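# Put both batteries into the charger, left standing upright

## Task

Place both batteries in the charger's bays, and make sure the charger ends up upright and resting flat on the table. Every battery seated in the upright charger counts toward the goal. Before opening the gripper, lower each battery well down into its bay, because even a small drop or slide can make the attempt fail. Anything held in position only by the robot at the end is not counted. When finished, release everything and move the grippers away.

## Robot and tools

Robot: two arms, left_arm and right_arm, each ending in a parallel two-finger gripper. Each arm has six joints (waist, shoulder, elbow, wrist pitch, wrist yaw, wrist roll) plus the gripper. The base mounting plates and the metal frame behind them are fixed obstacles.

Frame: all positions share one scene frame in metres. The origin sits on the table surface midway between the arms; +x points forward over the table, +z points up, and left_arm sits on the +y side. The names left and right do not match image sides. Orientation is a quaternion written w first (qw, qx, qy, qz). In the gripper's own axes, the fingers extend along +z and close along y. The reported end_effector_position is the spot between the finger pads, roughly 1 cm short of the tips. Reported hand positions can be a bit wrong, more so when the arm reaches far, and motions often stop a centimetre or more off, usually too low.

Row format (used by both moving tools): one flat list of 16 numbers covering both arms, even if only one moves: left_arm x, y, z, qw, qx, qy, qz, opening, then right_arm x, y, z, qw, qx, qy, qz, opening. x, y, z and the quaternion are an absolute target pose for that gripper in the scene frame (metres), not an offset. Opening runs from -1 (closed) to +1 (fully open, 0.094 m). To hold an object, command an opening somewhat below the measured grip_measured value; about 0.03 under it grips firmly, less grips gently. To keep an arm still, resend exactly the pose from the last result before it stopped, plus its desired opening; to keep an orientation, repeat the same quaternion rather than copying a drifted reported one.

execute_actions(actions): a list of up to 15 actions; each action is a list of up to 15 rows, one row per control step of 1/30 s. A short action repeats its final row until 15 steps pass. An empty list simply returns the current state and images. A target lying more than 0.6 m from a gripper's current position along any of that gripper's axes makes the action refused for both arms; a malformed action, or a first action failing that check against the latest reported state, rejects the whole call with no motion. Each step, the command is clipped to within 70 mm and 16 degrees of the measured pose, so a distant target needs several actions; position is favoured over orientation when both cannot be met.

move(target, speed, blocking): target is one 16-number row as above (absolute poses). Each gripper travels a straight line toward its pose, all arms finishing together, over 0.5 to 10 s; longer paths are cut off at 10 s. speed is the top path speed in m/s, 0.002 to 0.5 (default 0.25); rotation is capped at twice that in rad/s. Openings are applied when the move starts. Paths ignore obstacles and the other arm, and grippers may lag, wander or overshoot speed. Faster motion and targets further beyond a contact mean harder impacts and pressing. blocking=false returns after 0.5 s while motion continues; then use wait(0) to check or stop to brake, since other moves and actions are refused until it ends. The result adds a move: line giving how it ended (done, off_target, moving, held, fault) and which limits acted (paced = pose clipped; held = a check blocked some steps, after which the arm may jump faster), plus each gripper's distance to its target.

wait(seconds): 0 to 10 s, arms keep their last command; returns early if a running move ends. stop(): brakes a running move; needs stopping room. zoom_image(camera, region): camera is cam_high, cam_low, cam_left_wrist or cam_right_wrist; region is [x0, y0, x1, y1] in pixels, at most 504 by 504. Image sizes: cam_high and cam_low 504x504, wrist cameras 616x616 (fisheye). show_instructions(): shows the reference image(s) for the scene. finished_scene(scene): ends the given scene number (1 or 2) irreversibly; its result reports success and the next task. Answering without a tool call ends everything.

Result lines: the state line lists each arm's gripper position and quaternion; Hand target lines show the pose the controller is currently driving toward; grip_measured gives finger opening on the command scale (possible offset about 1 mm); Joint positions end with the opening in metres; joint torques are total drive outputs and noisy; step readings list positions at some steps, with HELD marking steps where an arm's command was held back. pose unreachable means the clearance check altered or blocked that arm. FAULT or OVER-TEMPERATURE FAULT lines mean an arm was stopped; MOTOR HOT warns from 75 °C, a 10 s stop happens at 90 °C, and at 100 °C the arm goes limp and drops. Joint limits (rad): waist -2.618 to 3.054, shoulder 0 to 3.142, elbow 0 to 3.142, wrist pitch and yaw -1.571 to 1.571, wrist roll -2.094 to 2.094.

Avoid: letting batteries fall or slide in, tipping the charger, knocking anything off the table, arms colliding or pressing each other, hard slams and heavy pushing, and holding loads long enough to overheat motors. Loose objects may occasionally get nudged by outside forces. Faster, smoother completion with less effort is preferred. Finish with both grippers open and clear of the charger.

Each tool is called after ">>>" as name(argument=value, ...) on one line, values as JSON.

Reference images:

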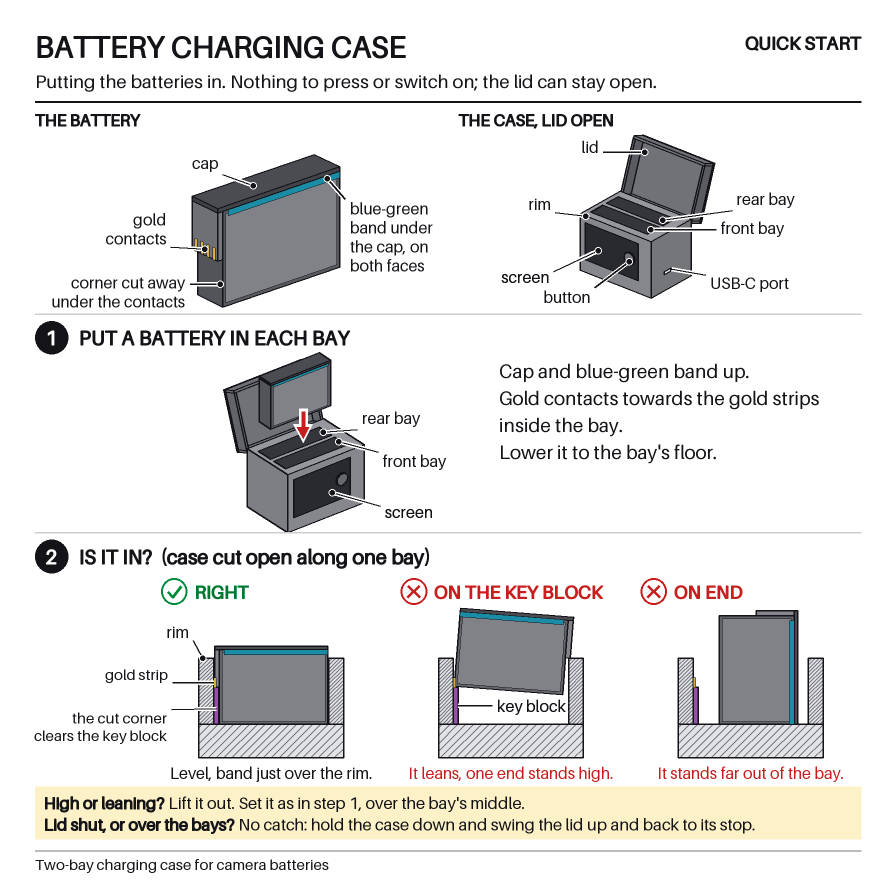

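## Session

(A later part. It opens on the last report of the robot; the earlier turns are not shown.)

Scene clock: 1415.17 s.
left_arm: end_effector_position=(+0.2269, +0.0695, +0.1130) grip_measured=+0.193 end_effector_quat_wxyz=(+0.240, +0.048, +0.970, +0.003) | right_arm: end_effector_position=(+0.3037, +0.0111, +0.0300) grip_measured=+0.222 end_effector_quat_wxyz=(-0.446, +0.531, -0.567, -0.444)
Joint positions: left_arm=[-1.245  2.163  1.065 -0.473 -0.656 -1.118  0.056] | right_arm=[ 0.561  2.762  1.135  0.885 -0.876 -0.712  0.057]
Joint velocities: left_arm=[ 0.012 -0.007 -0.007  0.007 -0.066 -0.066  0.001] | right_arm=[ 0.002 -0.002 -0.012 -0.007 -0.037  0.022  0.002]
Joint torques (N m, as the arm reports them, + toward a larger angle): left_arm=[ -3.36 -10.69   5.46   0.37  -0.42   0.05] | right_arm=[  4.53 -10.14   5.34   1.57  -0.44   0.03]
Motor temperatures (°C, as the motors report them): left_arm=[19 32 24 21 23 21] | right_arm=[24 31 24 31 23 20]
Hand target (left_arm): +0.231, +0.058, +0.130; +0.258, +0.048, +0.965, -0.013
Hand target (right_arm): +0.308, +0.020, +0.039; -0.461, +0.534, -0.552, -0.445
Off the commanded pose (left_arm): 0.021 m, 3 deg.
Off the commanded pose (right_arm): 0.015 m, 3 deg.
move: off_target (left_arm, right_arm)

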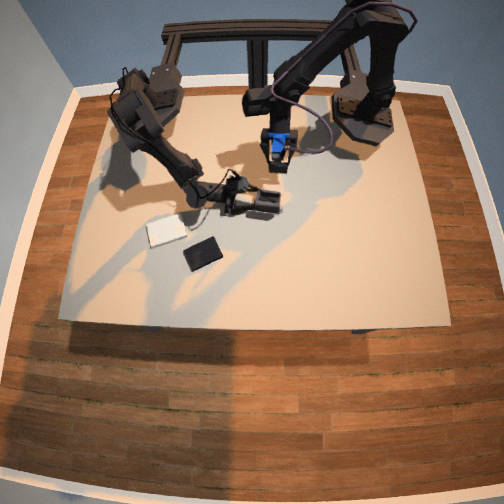

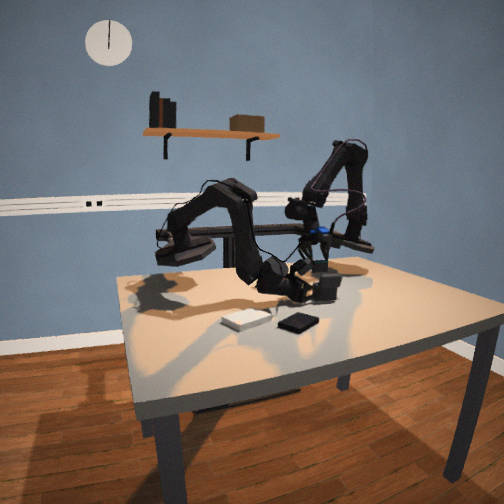

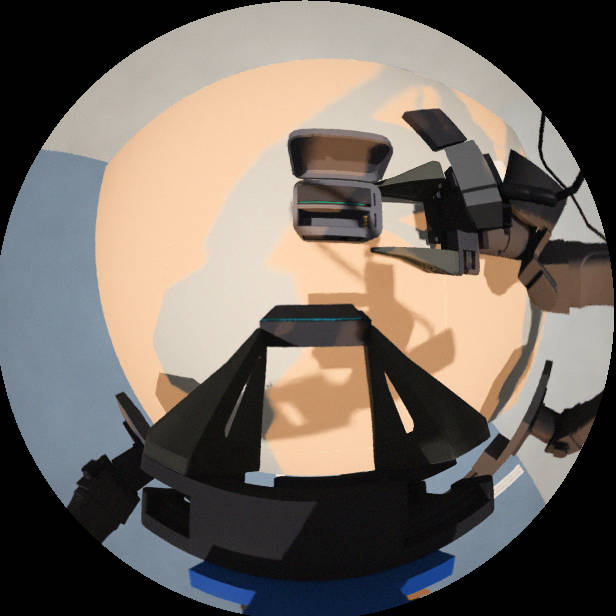

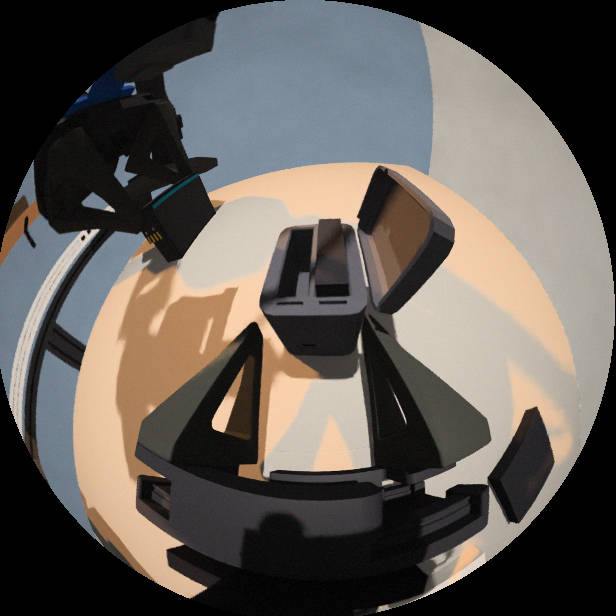

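>>> execute_actions(actions=[[[0.231,0.058,0.13,0.2585,0.0480,0.9647,-0.0129,0.16,0.308,0.021,0.040,0.4624,-0.5322,0.5510,0.4466,0.10]],[[0.231,0.058,0.13,0.2585,0.0480,0.9647,-0.0129,0.16,0.308,0.021,0.040,0.4624,-0.5322,0.5510,0.4466,0.0]]])

>>> move(target=[0.307,0.044,0.15,0.2585,0.0480,0.9647,-0.0129,0.16,0.308,0.021,0.040,0.4624,-0.5322,0.5510,0.4466,0.0], speed=0.1)

Scene clock: 1423.13 s.
left_arm: end_effector_position=(+0.2269, +0.0695, +0.1130) grip_measured=+0.193 end_effector_quat_wxyz=(+0.240, +0.048, +0.970, +0.003) | right_arm: end_effector_position=(+0.3050, +0.0111, +0.0303) grip_measured=+0.008 end_effector_quat_wxyz=(-0.447, +0.528, -0.569, -0.444)
Joint positions: left_arm=[-1.245  2.163  1.065 -0.473 -0.656 -1.118  0.056] | right_arm=[ 0.561  2.762  1.135  0.892 -0.872 -0.704  0.047]
Joint velocities: left_arm=[ 0.002  0.002  0.002  0.066  0.007 -0.037 -0.   ] | right_arm=[-0.012  0.012 -0.027 -0.022 -0.037 -0.022 -0.   ]
Joint torques (N m, as the arm reports them, + toward a larger angle): left_arm=[ -3.17 -10.7    5.37   0.37  -0.39   0.07] | right_arm=[  4.78 -10.2    5.3    1.54  -0.48   0.05]
Motor temperatures (°C, as the motors report them): left_arm=[19 32 24 21 23 21] | right_arm=[24 31 24 32 23 20]
Hand target (left_arm): +0.231, +0.058, +0.130; +0.258, +0.048, +0.965, -0.013
Hand target (right_arm): +0.308, +0.021, +0.040; -0.462, +0.532, -0.551, -0.446
Off the commanded pose (left_arm): 0.021 m, 3 deg.
Off the commanded pose (right_arm): 0.014 m, 3 deg.
Step readings (end_effector_position; steps 1 to 15: 1st action; 16 to 30: 2nd action):
0: left_arm (+0.2269, +0.0695, +0.1130) | right_arm (+0.3038, +0.0110, +0.0297)
1: left_arm (+0.2269, +0.0695, +0.1130) | right_arm (+0.3040, +0.0110, +0.0298)
2: left_arm (+0.2269, +0.0695, +0.1130) | right_arm (+0.3042, +0.0110, +0.0299)
4: left_arm (+0.2269, +0.0695, +0.1130) | right_arm (+0.3044, +0.0111, +0.0300)
8: left_arm (+0.2269, +0.0695, +0.1130) | right_arm (+0.3046, +0.0111, +0.0302)
15: left_arm (+0.2269, +0.0695, +0.1130) | right_arm (+0.3047, +0.0111, +0.0303)
16: left_arm (+0.2269, +0.0695, +0.1130) | right_arm (+0.3048, +0.0111, +0.0303)
17: left_arm (+0.2269, +0.0695, +0.1130) | right_arm (+0.3049, +0.0111, +0.0304)
19: left_arm (+0.2269, +0.0695, +0.1130) | right_arm (+0.3050, +0.0111, +0.0303)
23: left_arm (+0.2269, +0.0695, +0.1130) | right_arm (+0.3050, +0.0111, +0.0303)
30: end_effector_position above

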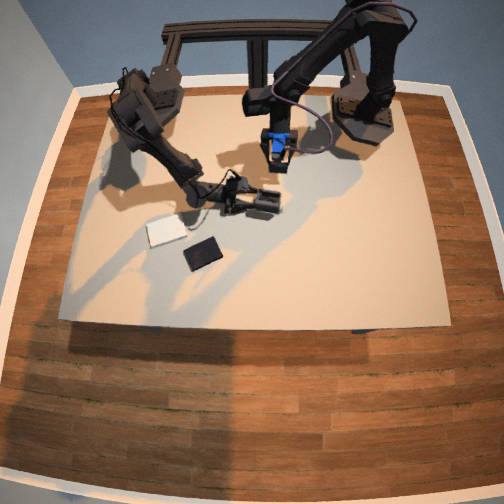

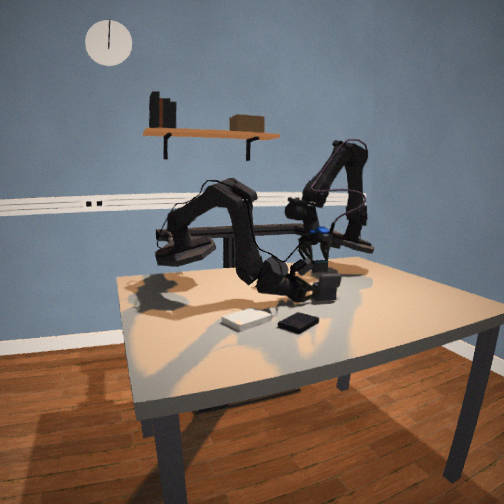

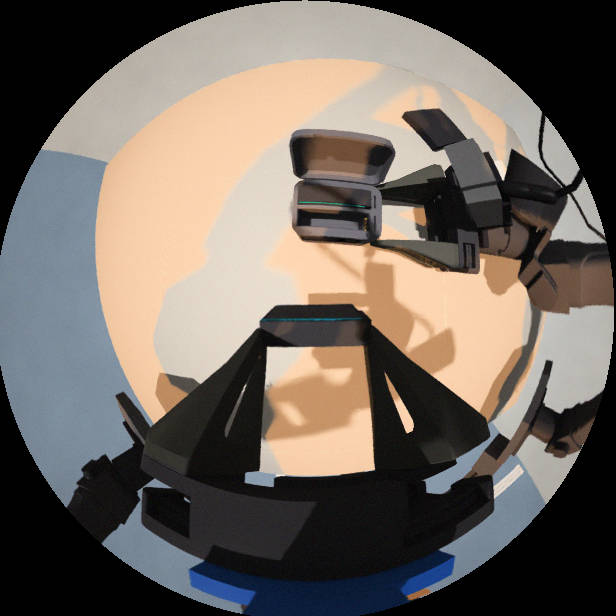

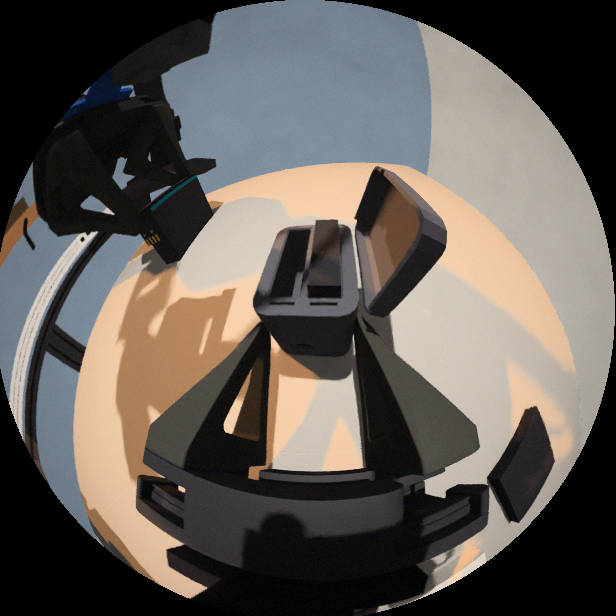

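Scene clock: 1424.57 s.
left_arm: end_effector_position=(+0.3005, +0.0493, +0.1412) grip_measured=+0.193 end_effector_quat_wxyz=(+0.249, +0.050, +0.967, -0.009) | right_arm: end_effector_position=(+0.3050, +0.0111, +0.0303) grip_measured=+0.008 end_effector_quat_wxyz=(-0.448, +0.528, -0.569, -0.444)
Joint positions: left_arm=[-1.092  2.176  1.26  -0.5   -0.648 -0.903  0.056] | right_arm=[ 0.561  2.762  1.135  0.893 -0.871 -0.704  0.047]
Joint velocities: left_arm=[ 0.002 -0.007  0.007 -0.051  0.022  0.022  0.   ] | right_arm=[-0.002 -0.012  0.007  0.007 -0.066 -0.037 -0.001]
Joint torques (N m, as the arm reports them, + toward a larger angle): left_arm=[-2.26 -9.57  6.14  0.48 -0.32  0.1 ] | right_arm=[  4.69 -10.16   5.16   1.51  -0.49   0.02]
Motor temperatures (°C, as the motors report them): left_arm=[19 32 24 21 23 21] | right_arm=[24 31 24 32 23 20]
Hand target (left_arm): +0.307, +0.044, +0.150; +0.259, +0.048, +0.965, -0.013
Hand target (right_arm): +0.308, +0.021, +0.040; -0.462, +0.533, -0.551, -0.446
Off the commanded pose (left_arm): 0.012 m, 1 deg.
Off the commanded pose (right_arm): 0.014 m, 3 deg.
move: off_target (left_arm, right_arm)

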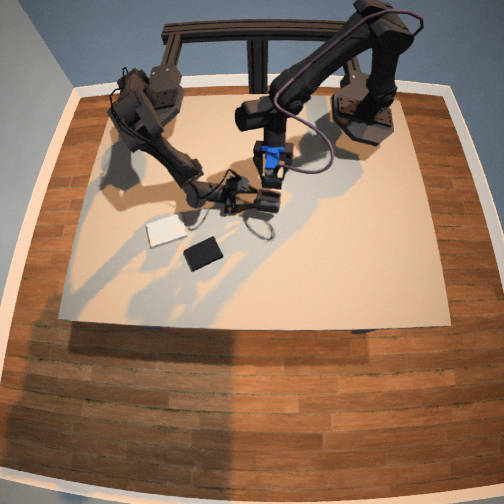

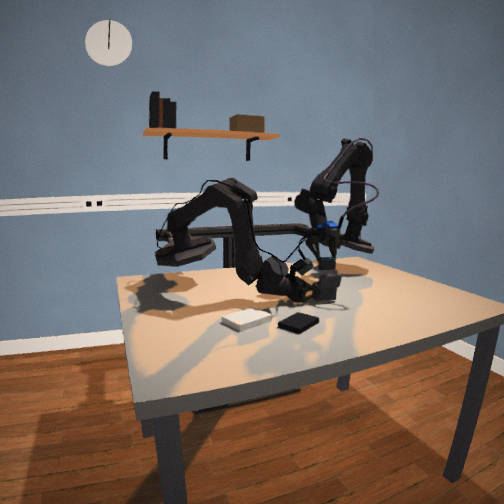

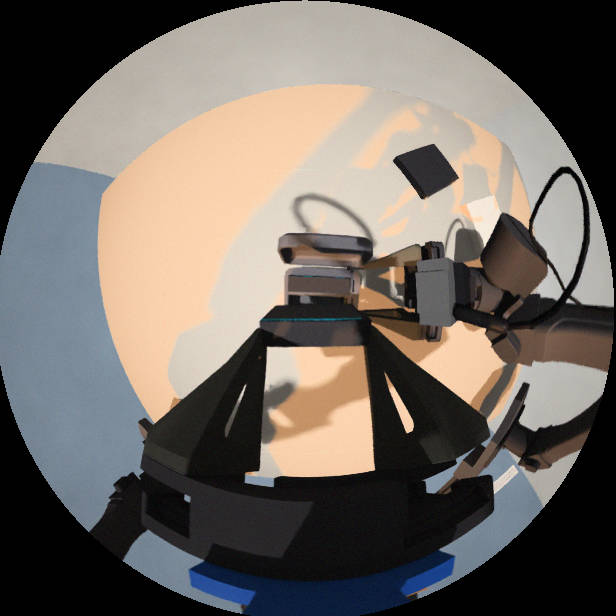

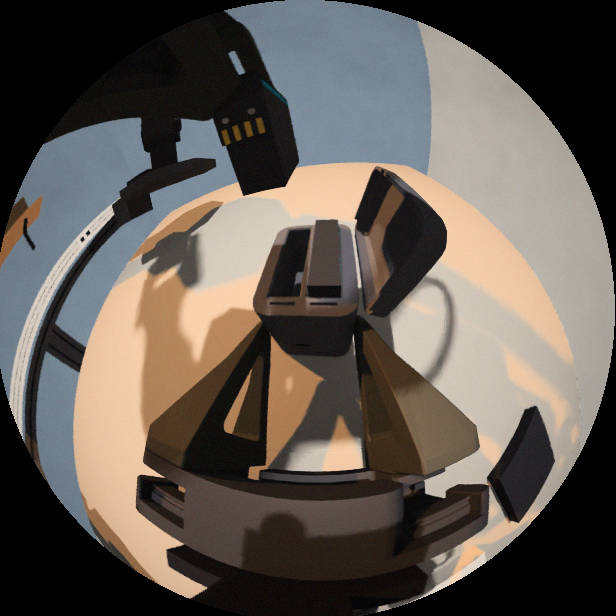

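>>> move(target=[0.307,0.044,0.100,0.2585,0.0480,0.9647,-0.0129,0.16,0.308,0.021,0.040,0.4624,-0.5322,0.5510,0.4466,-0.02], speed=0.03)

>>> zoom_image(camera="cam_left_wrist", region=[250,250,390,350])

>>> zoom_image(camera="cam_right_wrist", region=[210,140,400,340])

Scene clock: 1430.67 s.
left_arm: end_effector_position=(+0.3036, +0.0426, +0.1003) grip_measured=+0.193 end_effector_quat_wxyz=(+0.250, +0.050, +0.967, -0.014) | right_arm: end_effector_position=(+0.3050, +0.0111, +0.0303) grip_measured=-0.007 end_effector_quat_wxyz=(-0.448, +0.528, -0.569, -0.444)
Joint positions: left_arm=[-1.067  2.275  1.225 -0.336 -0.64  -0.868  0.056] | right_arm=[ 0.561  2.762  1.135  0.893 -0.871 -0.704  0.047]
Joint velocities: left_arm=[-0.027  0.002 -0.002  0.022 -0.007  0.007  0.001] | right_arm=[ 0.007  0.002 -0.017  0.066  0.037  0.007 -0.   ]
Joint torques (N m, as the arm reports them, + toward a larger angle): left_arm=[ -2.14 -10.04   3.26   0.77  -0.34   0.07] | right_arm=[  4.74 -10.23   5.31   1.57  -0.48   0.07]
Motor temperatures (°C, as the motors report them): left_arm=[19 32 24 21 23 21] | right_arm=[24 32 24 32 23 20]
Hand target (left_arm): +0.307, +0.044, +0.100; +0.258, +0.048, +0.965, -0.013
Hand target (right_arm): +0.308, +0.021, +0.040; -0.462, +0.533, -0.551, -0.446
Off the commanded pose (left_arm): 0.004 m, 1 deg.
Off the commanded pose (right_arm): 0.014 m, 3 deg.
move: off_target (right_arm)

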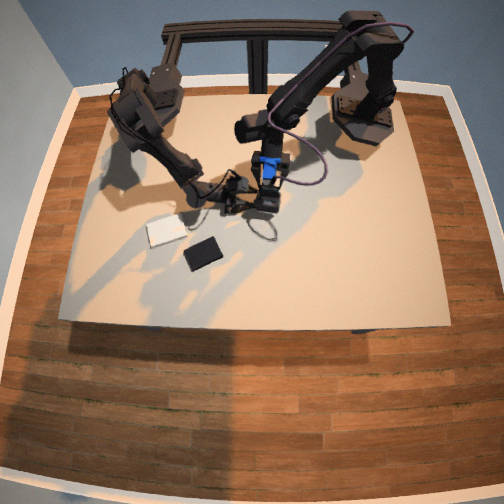

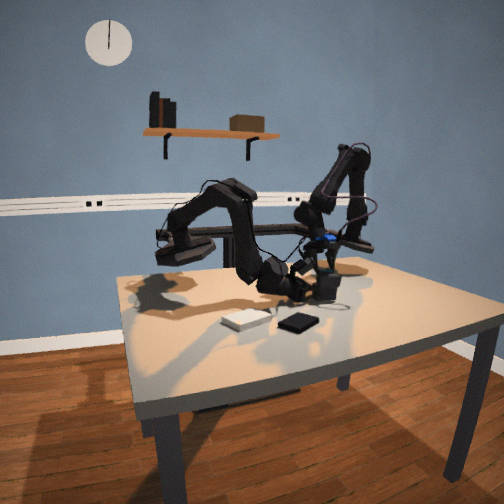

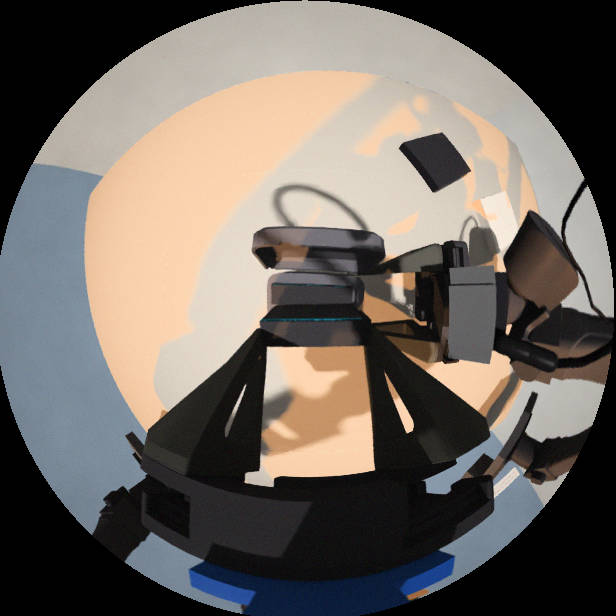

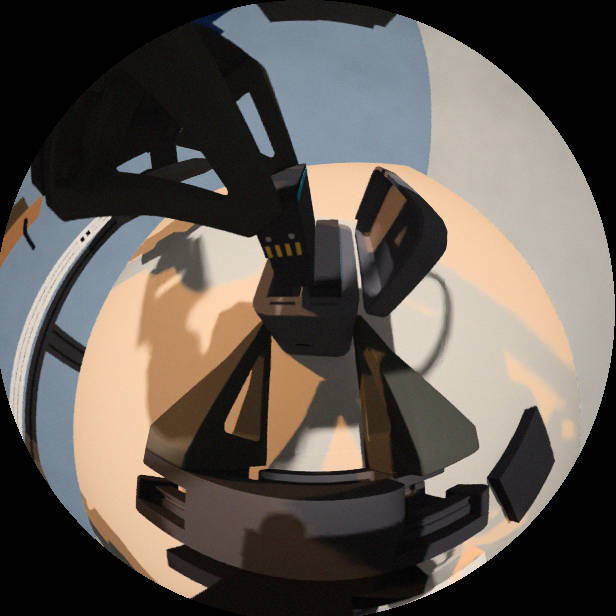

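Region (250, 250, 390, 350) of cam_left_wrist's 616x616 image, scaled by 3.600, with more detail than that image has; it fills the top 360 rows of this view, and the rest is white.

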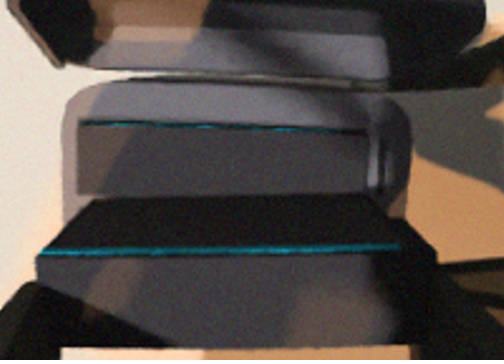

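Region (210, 140, 400, 340) of cam_right_wrist's 616x616 image, scaled by 2.520, with more detail than that image has; it fills the left 479 columns of this view, and the rest is white.

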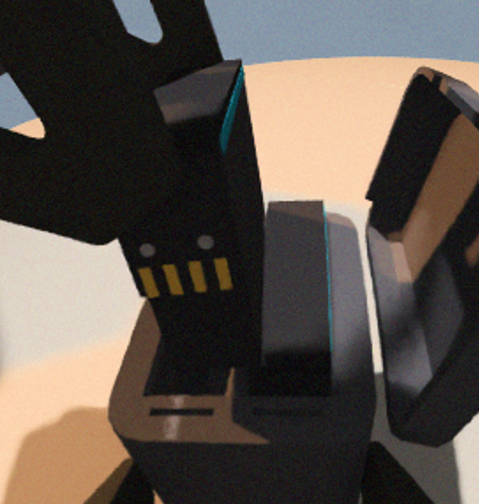

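>>> move(target=[0.3025,0.0445,0.15,0.2583,0.0650,0.9637,-0.0174,0.16,0.308,0.021,0.040,0.4624,-0.5322,0.5510,0.4466,-0.02], speed=0.07)

>>> move(target=[0.3025,0.0445,0.100,0.2583,0.0650,0.9637,-0.0174,0.16,0.308,0.021,0.040,0.4624,-0.5322,0.5510,0.4466,-0.02], speed=0.03)

>>> zoom_image(camera="cam_left_wrist", region=[250,250,390,350])

>>> zoom_image(camera="cam_right_wrist", region=[210,140,400,340])

Scene clock: 1458.47 s.
left_arm: end_effector_position=(+0.2966, +0.0565, +0.1284) grip_measured=+0.193 end_effector_quat_wxyz=(+0.239, +0.068, +0.969, +0.000) | right_arm: end_effector_position=(+0.3050, +0.0111, +0.0303) grip_measured=-0.007 end_effector_quat_wxyz=(-0.448, +0.528, -0.569, -0.444)
Joint positions: left_arm=[-1.081  2.184  1.225 -0.475 -0.635 -0.866  0.056] | right_arm=[ 0.561  2.762  1.135  0.893 -0.871 -0.704  0.047]
Joint velocities: left_arm=[-0.012 -0.007 -0.012 -0.066 -0.022 -0.022  0.001] | right_arm=[ 0.012  0.002  0.012  0.066  0.007 -0.022  0.001]
Joint torques (N m, as the arm reports them, + toward a larger angle): left_arm=[ -3.74 -11.81   6.28   0.47  -0.27   0.02] | right_arm=[  4.63 -10.17   5.3    1.59  -0.46   0.08]
Motor temperatures (°C, as the motors report them): left_arm=[19 32 24 22 23 21] | right_arm=[24 32 24 33 23 20]
Hand target (left_arm): +0.302, +0.045, +0.150; +0.258, +0.065, +0.964, -0.018
Hand target (right_arm): +0.308, +0.021, +0.040; -0.462, +0.533, -0.551, -0.446
Off the commanded pose (left_arm): 0.025 m, 3 deg.
Off the commanded pose (right_arm): 0.014 m, 3 deg.
move: off_target (left_arm, right_arm)

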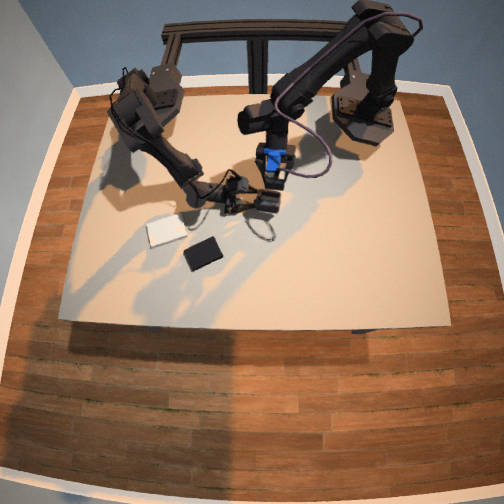

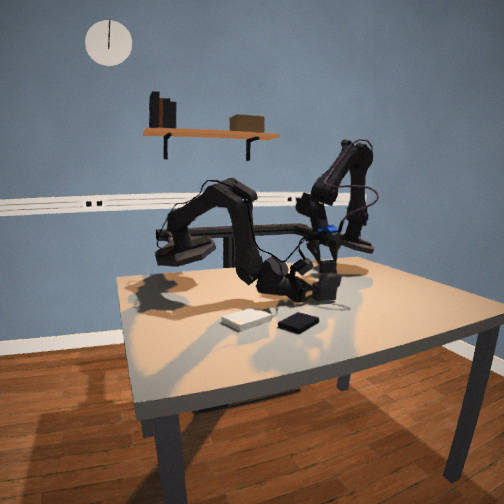

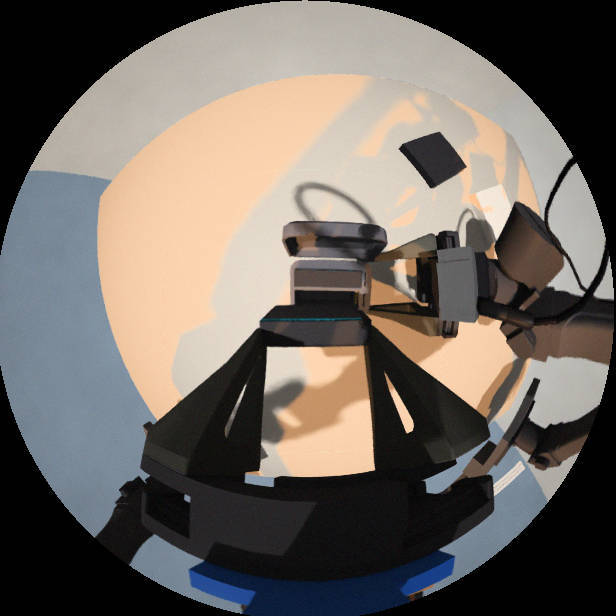

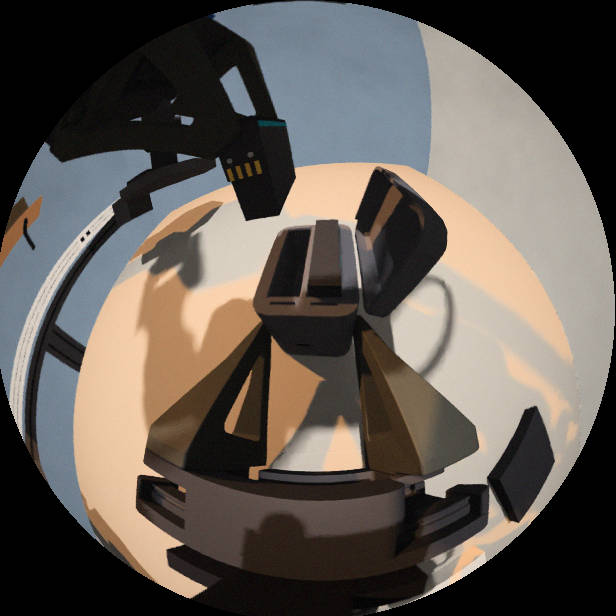

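Scene clock: 1459.93 s.
left_arm: end_effector_position=(+0.2996, +0.0422, +0.1007) grip_measured=+0.193 end_effector_quat_wxyz=(+0.251, +0.066, +0.965, -0.020) | right_arm: end_effector_position=(+0.3050, +0.0111, +0.0303) grip_measured=-0.007 end_effector_quat_wxyz=(-0.448, +0.528, -0.569, -0.444)
Joint positions: left_arm=[-1.072  2.259  1.194 -0.304 -0.629 -0.834  0.056] | right_arm=[ 0.561  2.762  1.135  0.893 -0.871 -0.704  0.047]
Joint velocities: left_arm=[-0.007 -0.002  0.007 -0.007 -0.022 -0.037  0.   ] | right_arm=[-0.012  0.007 -0.002 -0.022 -0.051 -0.022 -0.002]
Joint torques (N m, as the arm reports them, + toward a larger angle): left_arm=[-2.12 -9.98  3.29  0.76 -0.29  0.08] | right_arm=[  4.75 -10.18   5.29   1.57  -0.47   0.02]
Motor temperatures (°C, as the motors report them): left_arm=[19 32 24 22 23 21] | right_arm=[24 32 24 33 23 20]
Hand target (left_arm): +0.302, +0.045, +0.100; +0.258, +0.065, +0.964, -0.018
Hand target (right_arm): +0.308, +0.021, +0.040; -0.462, +0.533, -0.551, -0.446
Off the commanded pose (left_arm): 0.004 m, 1 deg.
Off the commanded pose (right_arm): 0.014 m, 3 deg.
move: off_target (right_arm)

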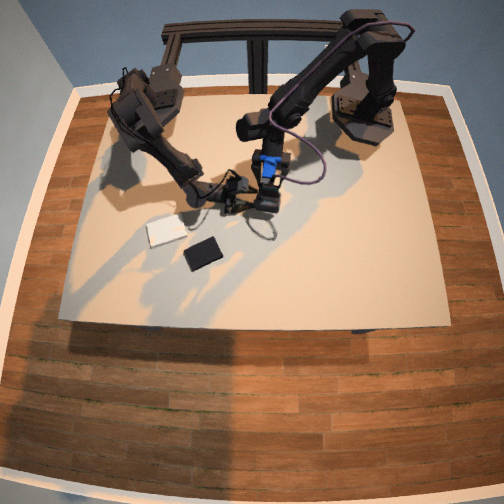

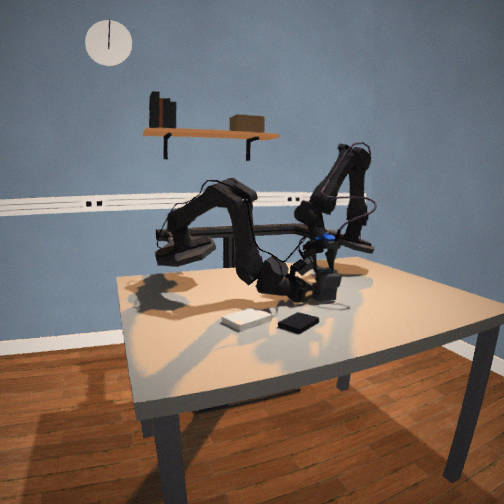

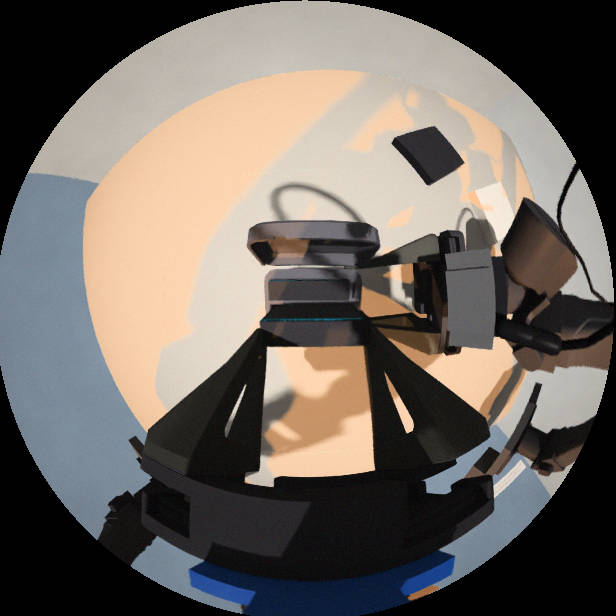

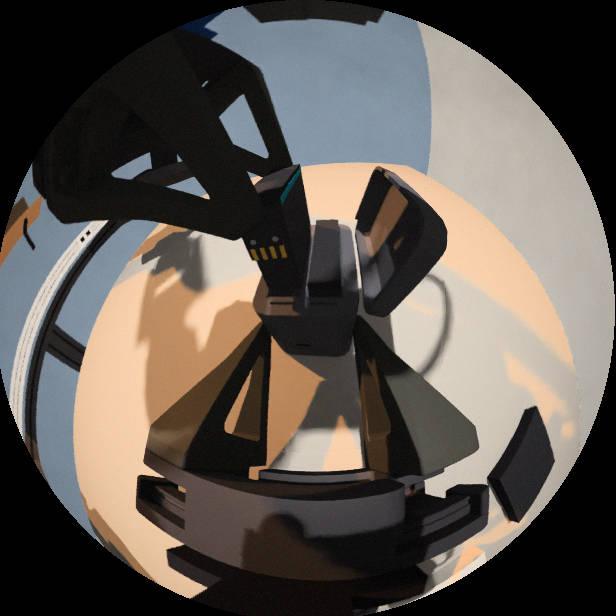

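Region (250, 250, 390, 350) of cam_left_wrist's 616x616 image, scaled by 3.600, with more detail than that image has; it fills the top 360 rows of this view, and the rest is white.

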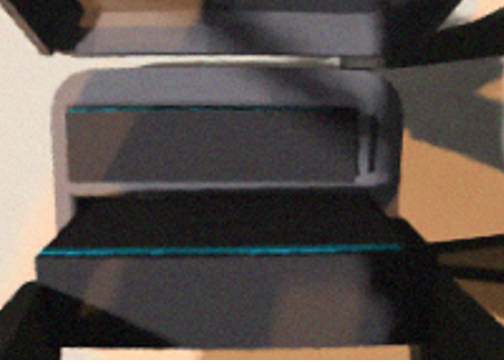

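Region (210, 140, 400, 340) of cam_right_wrist's 616x616 image, scaled by 2.520, with more detail than that image has; it fills the left 479 columns of this view, and the rest is white.

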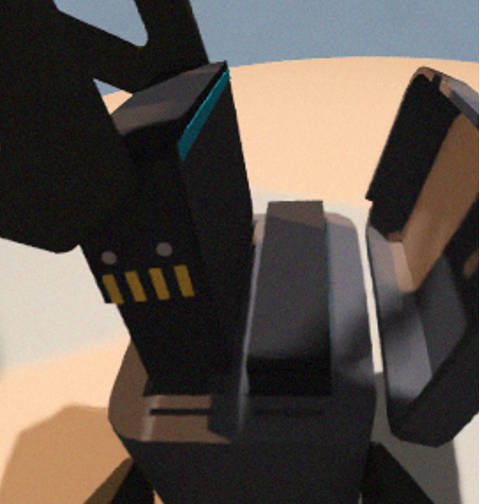

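>>> move(target=[0.301,0.0465,0.15,0.2581,0.0716,0.9632,-0.0192,0.16,0.308,0.021,0.040,0.4624,-0.5322,0.5510,0.4466,-0.02], speed=0.07)

>>> move(target=[0.301,0.0465,0.098,0.2581,0.0716,0.9632,-0.0192,0.16,0.308,0.021,0.040,0.4624,-0.5322,0.5510,0.4466,-0.02], speed=0.03)

>>> zoom_image(camera="cam_left_wrist", region=[250,250,390,350])

>>> zoom_image(camera="cam_right_wrist", region=[210,140,400,340])

Scene clock: 1471.13 s.
left_arm: end_effector_position=(+0.2949, +0.0572, +0.1282) grip_measured=+0.193 end_effector_quat_wxyz=(+0.237, +0.079, +0.968, -0.003) | right_arm: end_effector_position=(+0.3050, +0.0111, +0.0303) grip_measured=-0.007 end_effector_quat_wxyz=(-0.448, +0.528, -0.569, -0.444)
Joint positions: left_arm=[-1.08   2.171  1.206 -0.457 -0.624 -0.84   0.056] | right_arm=[ 0.561  2.762  1.135  0.893 -0.871 -0.704  0.047]
Joint velocities: left_arm=[ 0.012  0.022  0.002 -0.022 -0.007  0.022 -0.   ] | right_arm=[-0.002 -0.012 -0.012 -0.022 -0.051 -0.051  0.001]
Joint torques (N m, as the arm reports them, + toward a larger angle): left_arm=[ -3.74 -11.87   6.03   0.52  -0.35  -0.06] | right_arm=[  4.57 -10.08   5.29   1.6   -0.49   0.04]
Motor temperatures (°C, as the motors report them): left_arm=[19 32 24 22 23 21] | right_arm=[24 32 24 33 23 20]
Hand target (left_arm): +0.301, +0.047, +0.150; +0.258, +0.072, +0.963, -0.020
Hand target (right_arm): +0.308, +0.021, +0.040; -0.462, +0.533, -0.551, -0.446
Off the commanded pose (left_arm): 0.025 m, 3 deg.
Off the commanded pose (right_arm): 0.014 m, 3 deg.
move: off_target (left_arm, right_arm)

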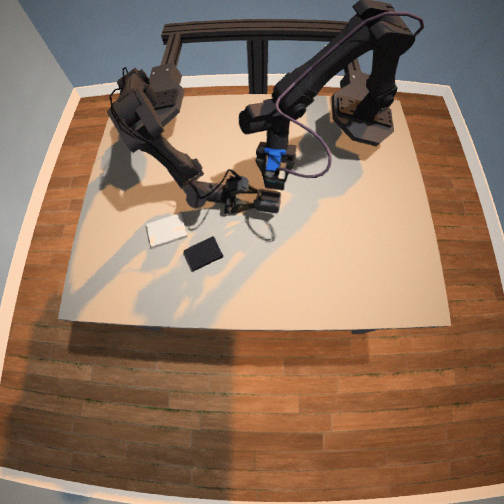

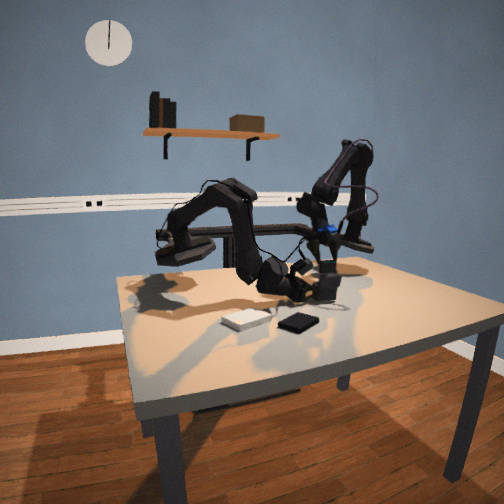

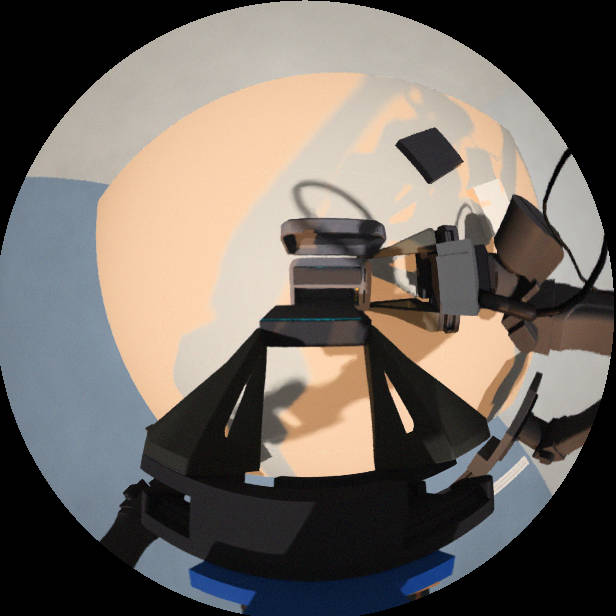

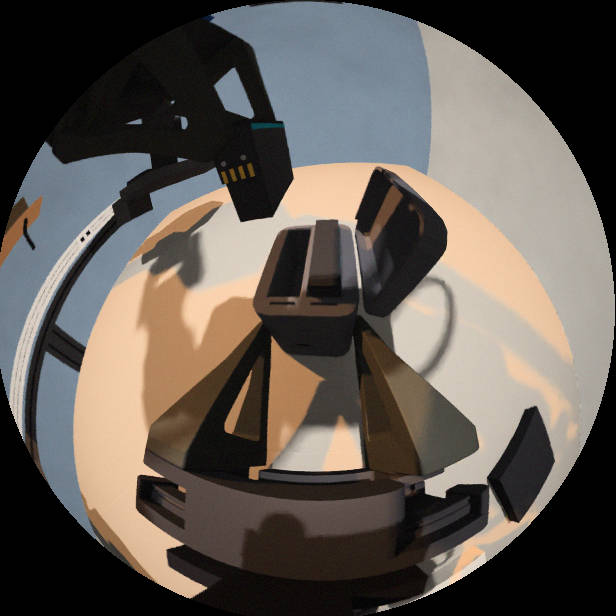

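Scene clock: 1472.53 s.
left_arm: end_effector_position=(+0.2969, +0.0442, +0.0980) grip_measured=+0.193 end_effector_quat_wxyz=(+0.249, +0.074, +0.966, -0.022) | right_arm: end_effector_position=(+0.3050, +0.0111, +0.0303) grip_measured=-0.007 end_effector_quat_wxyz=(-0.448, +0.528, -0.569, -0.444)
Joint positions: left_arm=[-1.071  2.253  1.172 -0.285 -0.62  -0.816  0.056] | right_arm=[ 0.561  2.762  1.135  0.893 -0.871 -0.704  0.047]
Joint velocities: left_arm=[-0.012 -0.002 -0.012  0.066 -0.007 -0.051 -0.001] | right_arm=[ 0.002 -0.017 -0.002  0.037  0.037 -0.007  0.   ]
Joint torques (N m, as the arm reports them, + toward a larger angle): left_arm=[-2.01 -9.87  3.25  0.76 -0.35  0.08] | right_arm=[  4.59 -10.16   5.27   1.6   -0.47   0.03]
Motor temperatures (°C, as the motors report them): left_arm=[19 32 24 22 23 21] | right_arm=[24 32 24 33 23 20]
Hand target (left_arm): +0.301, +0.047, +0.098; +0.258, +0.072, +0.963, -0.019
Hand target (right_arm): +0.308, +0.021, +0.040; -0.462, +0.533, -0.551, -0.446
Off the commanded pose (left_arm): 0.005 m, 1 deg.
Off the commanded pose (right_arm): 0.014 m, 3 deg.
move: off_target (right_arm)

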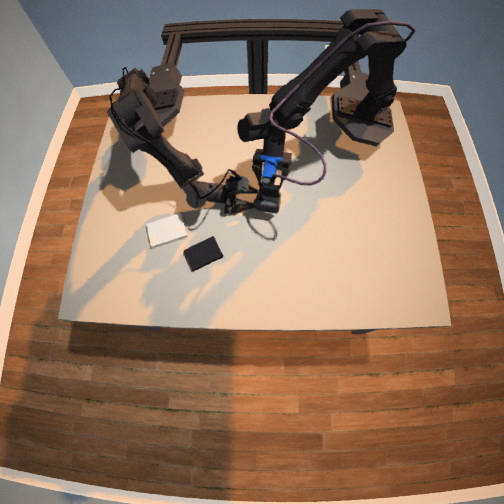

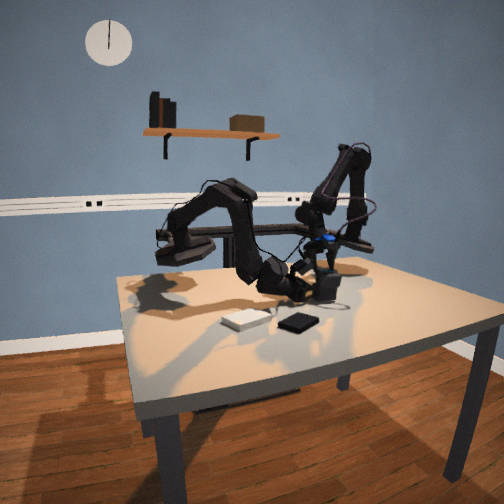

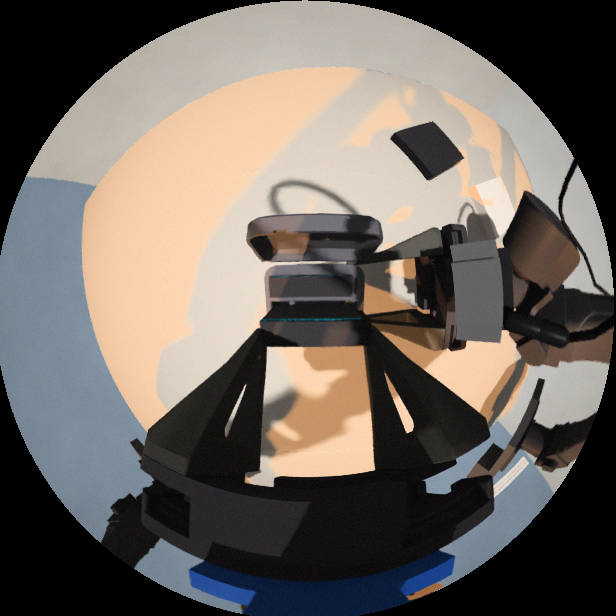

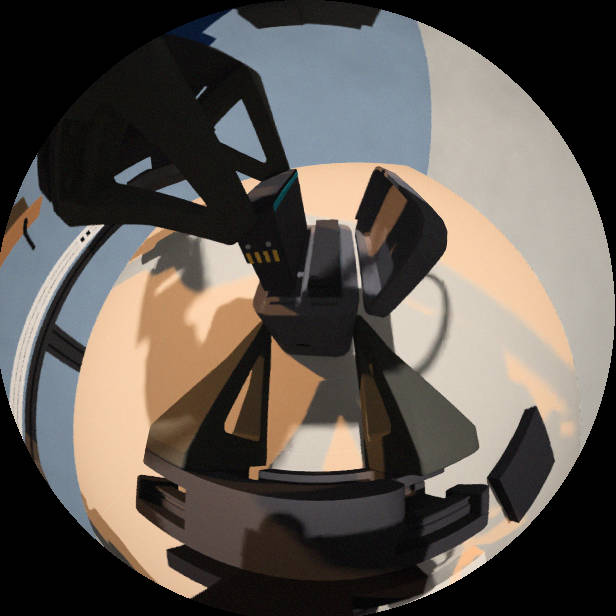

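Region (250, 250, 390, 350) of cam_left_wrist's 616x616 image, scaled by 3.600, with more detail than that image has; it fills the top 360 rows of this view, and the rest is white.

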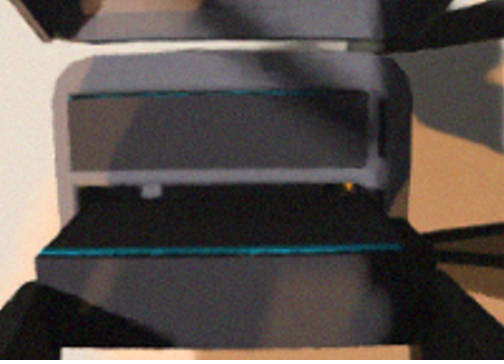

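Region (210, 140, 400, 340) of cam_right_wrist's 616x616 image, scaled by 2.520, with more detail than that image has; it fills the left 479 columns of this view, and the rest is white.

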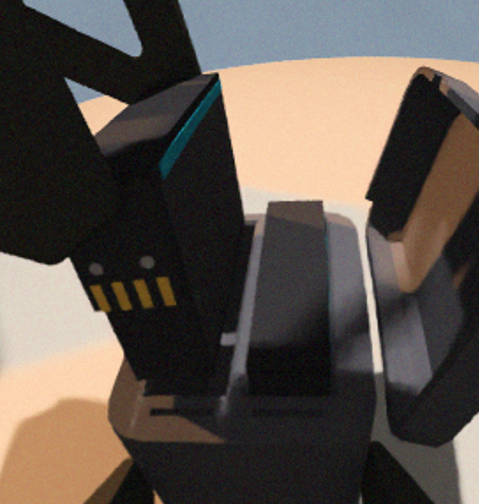

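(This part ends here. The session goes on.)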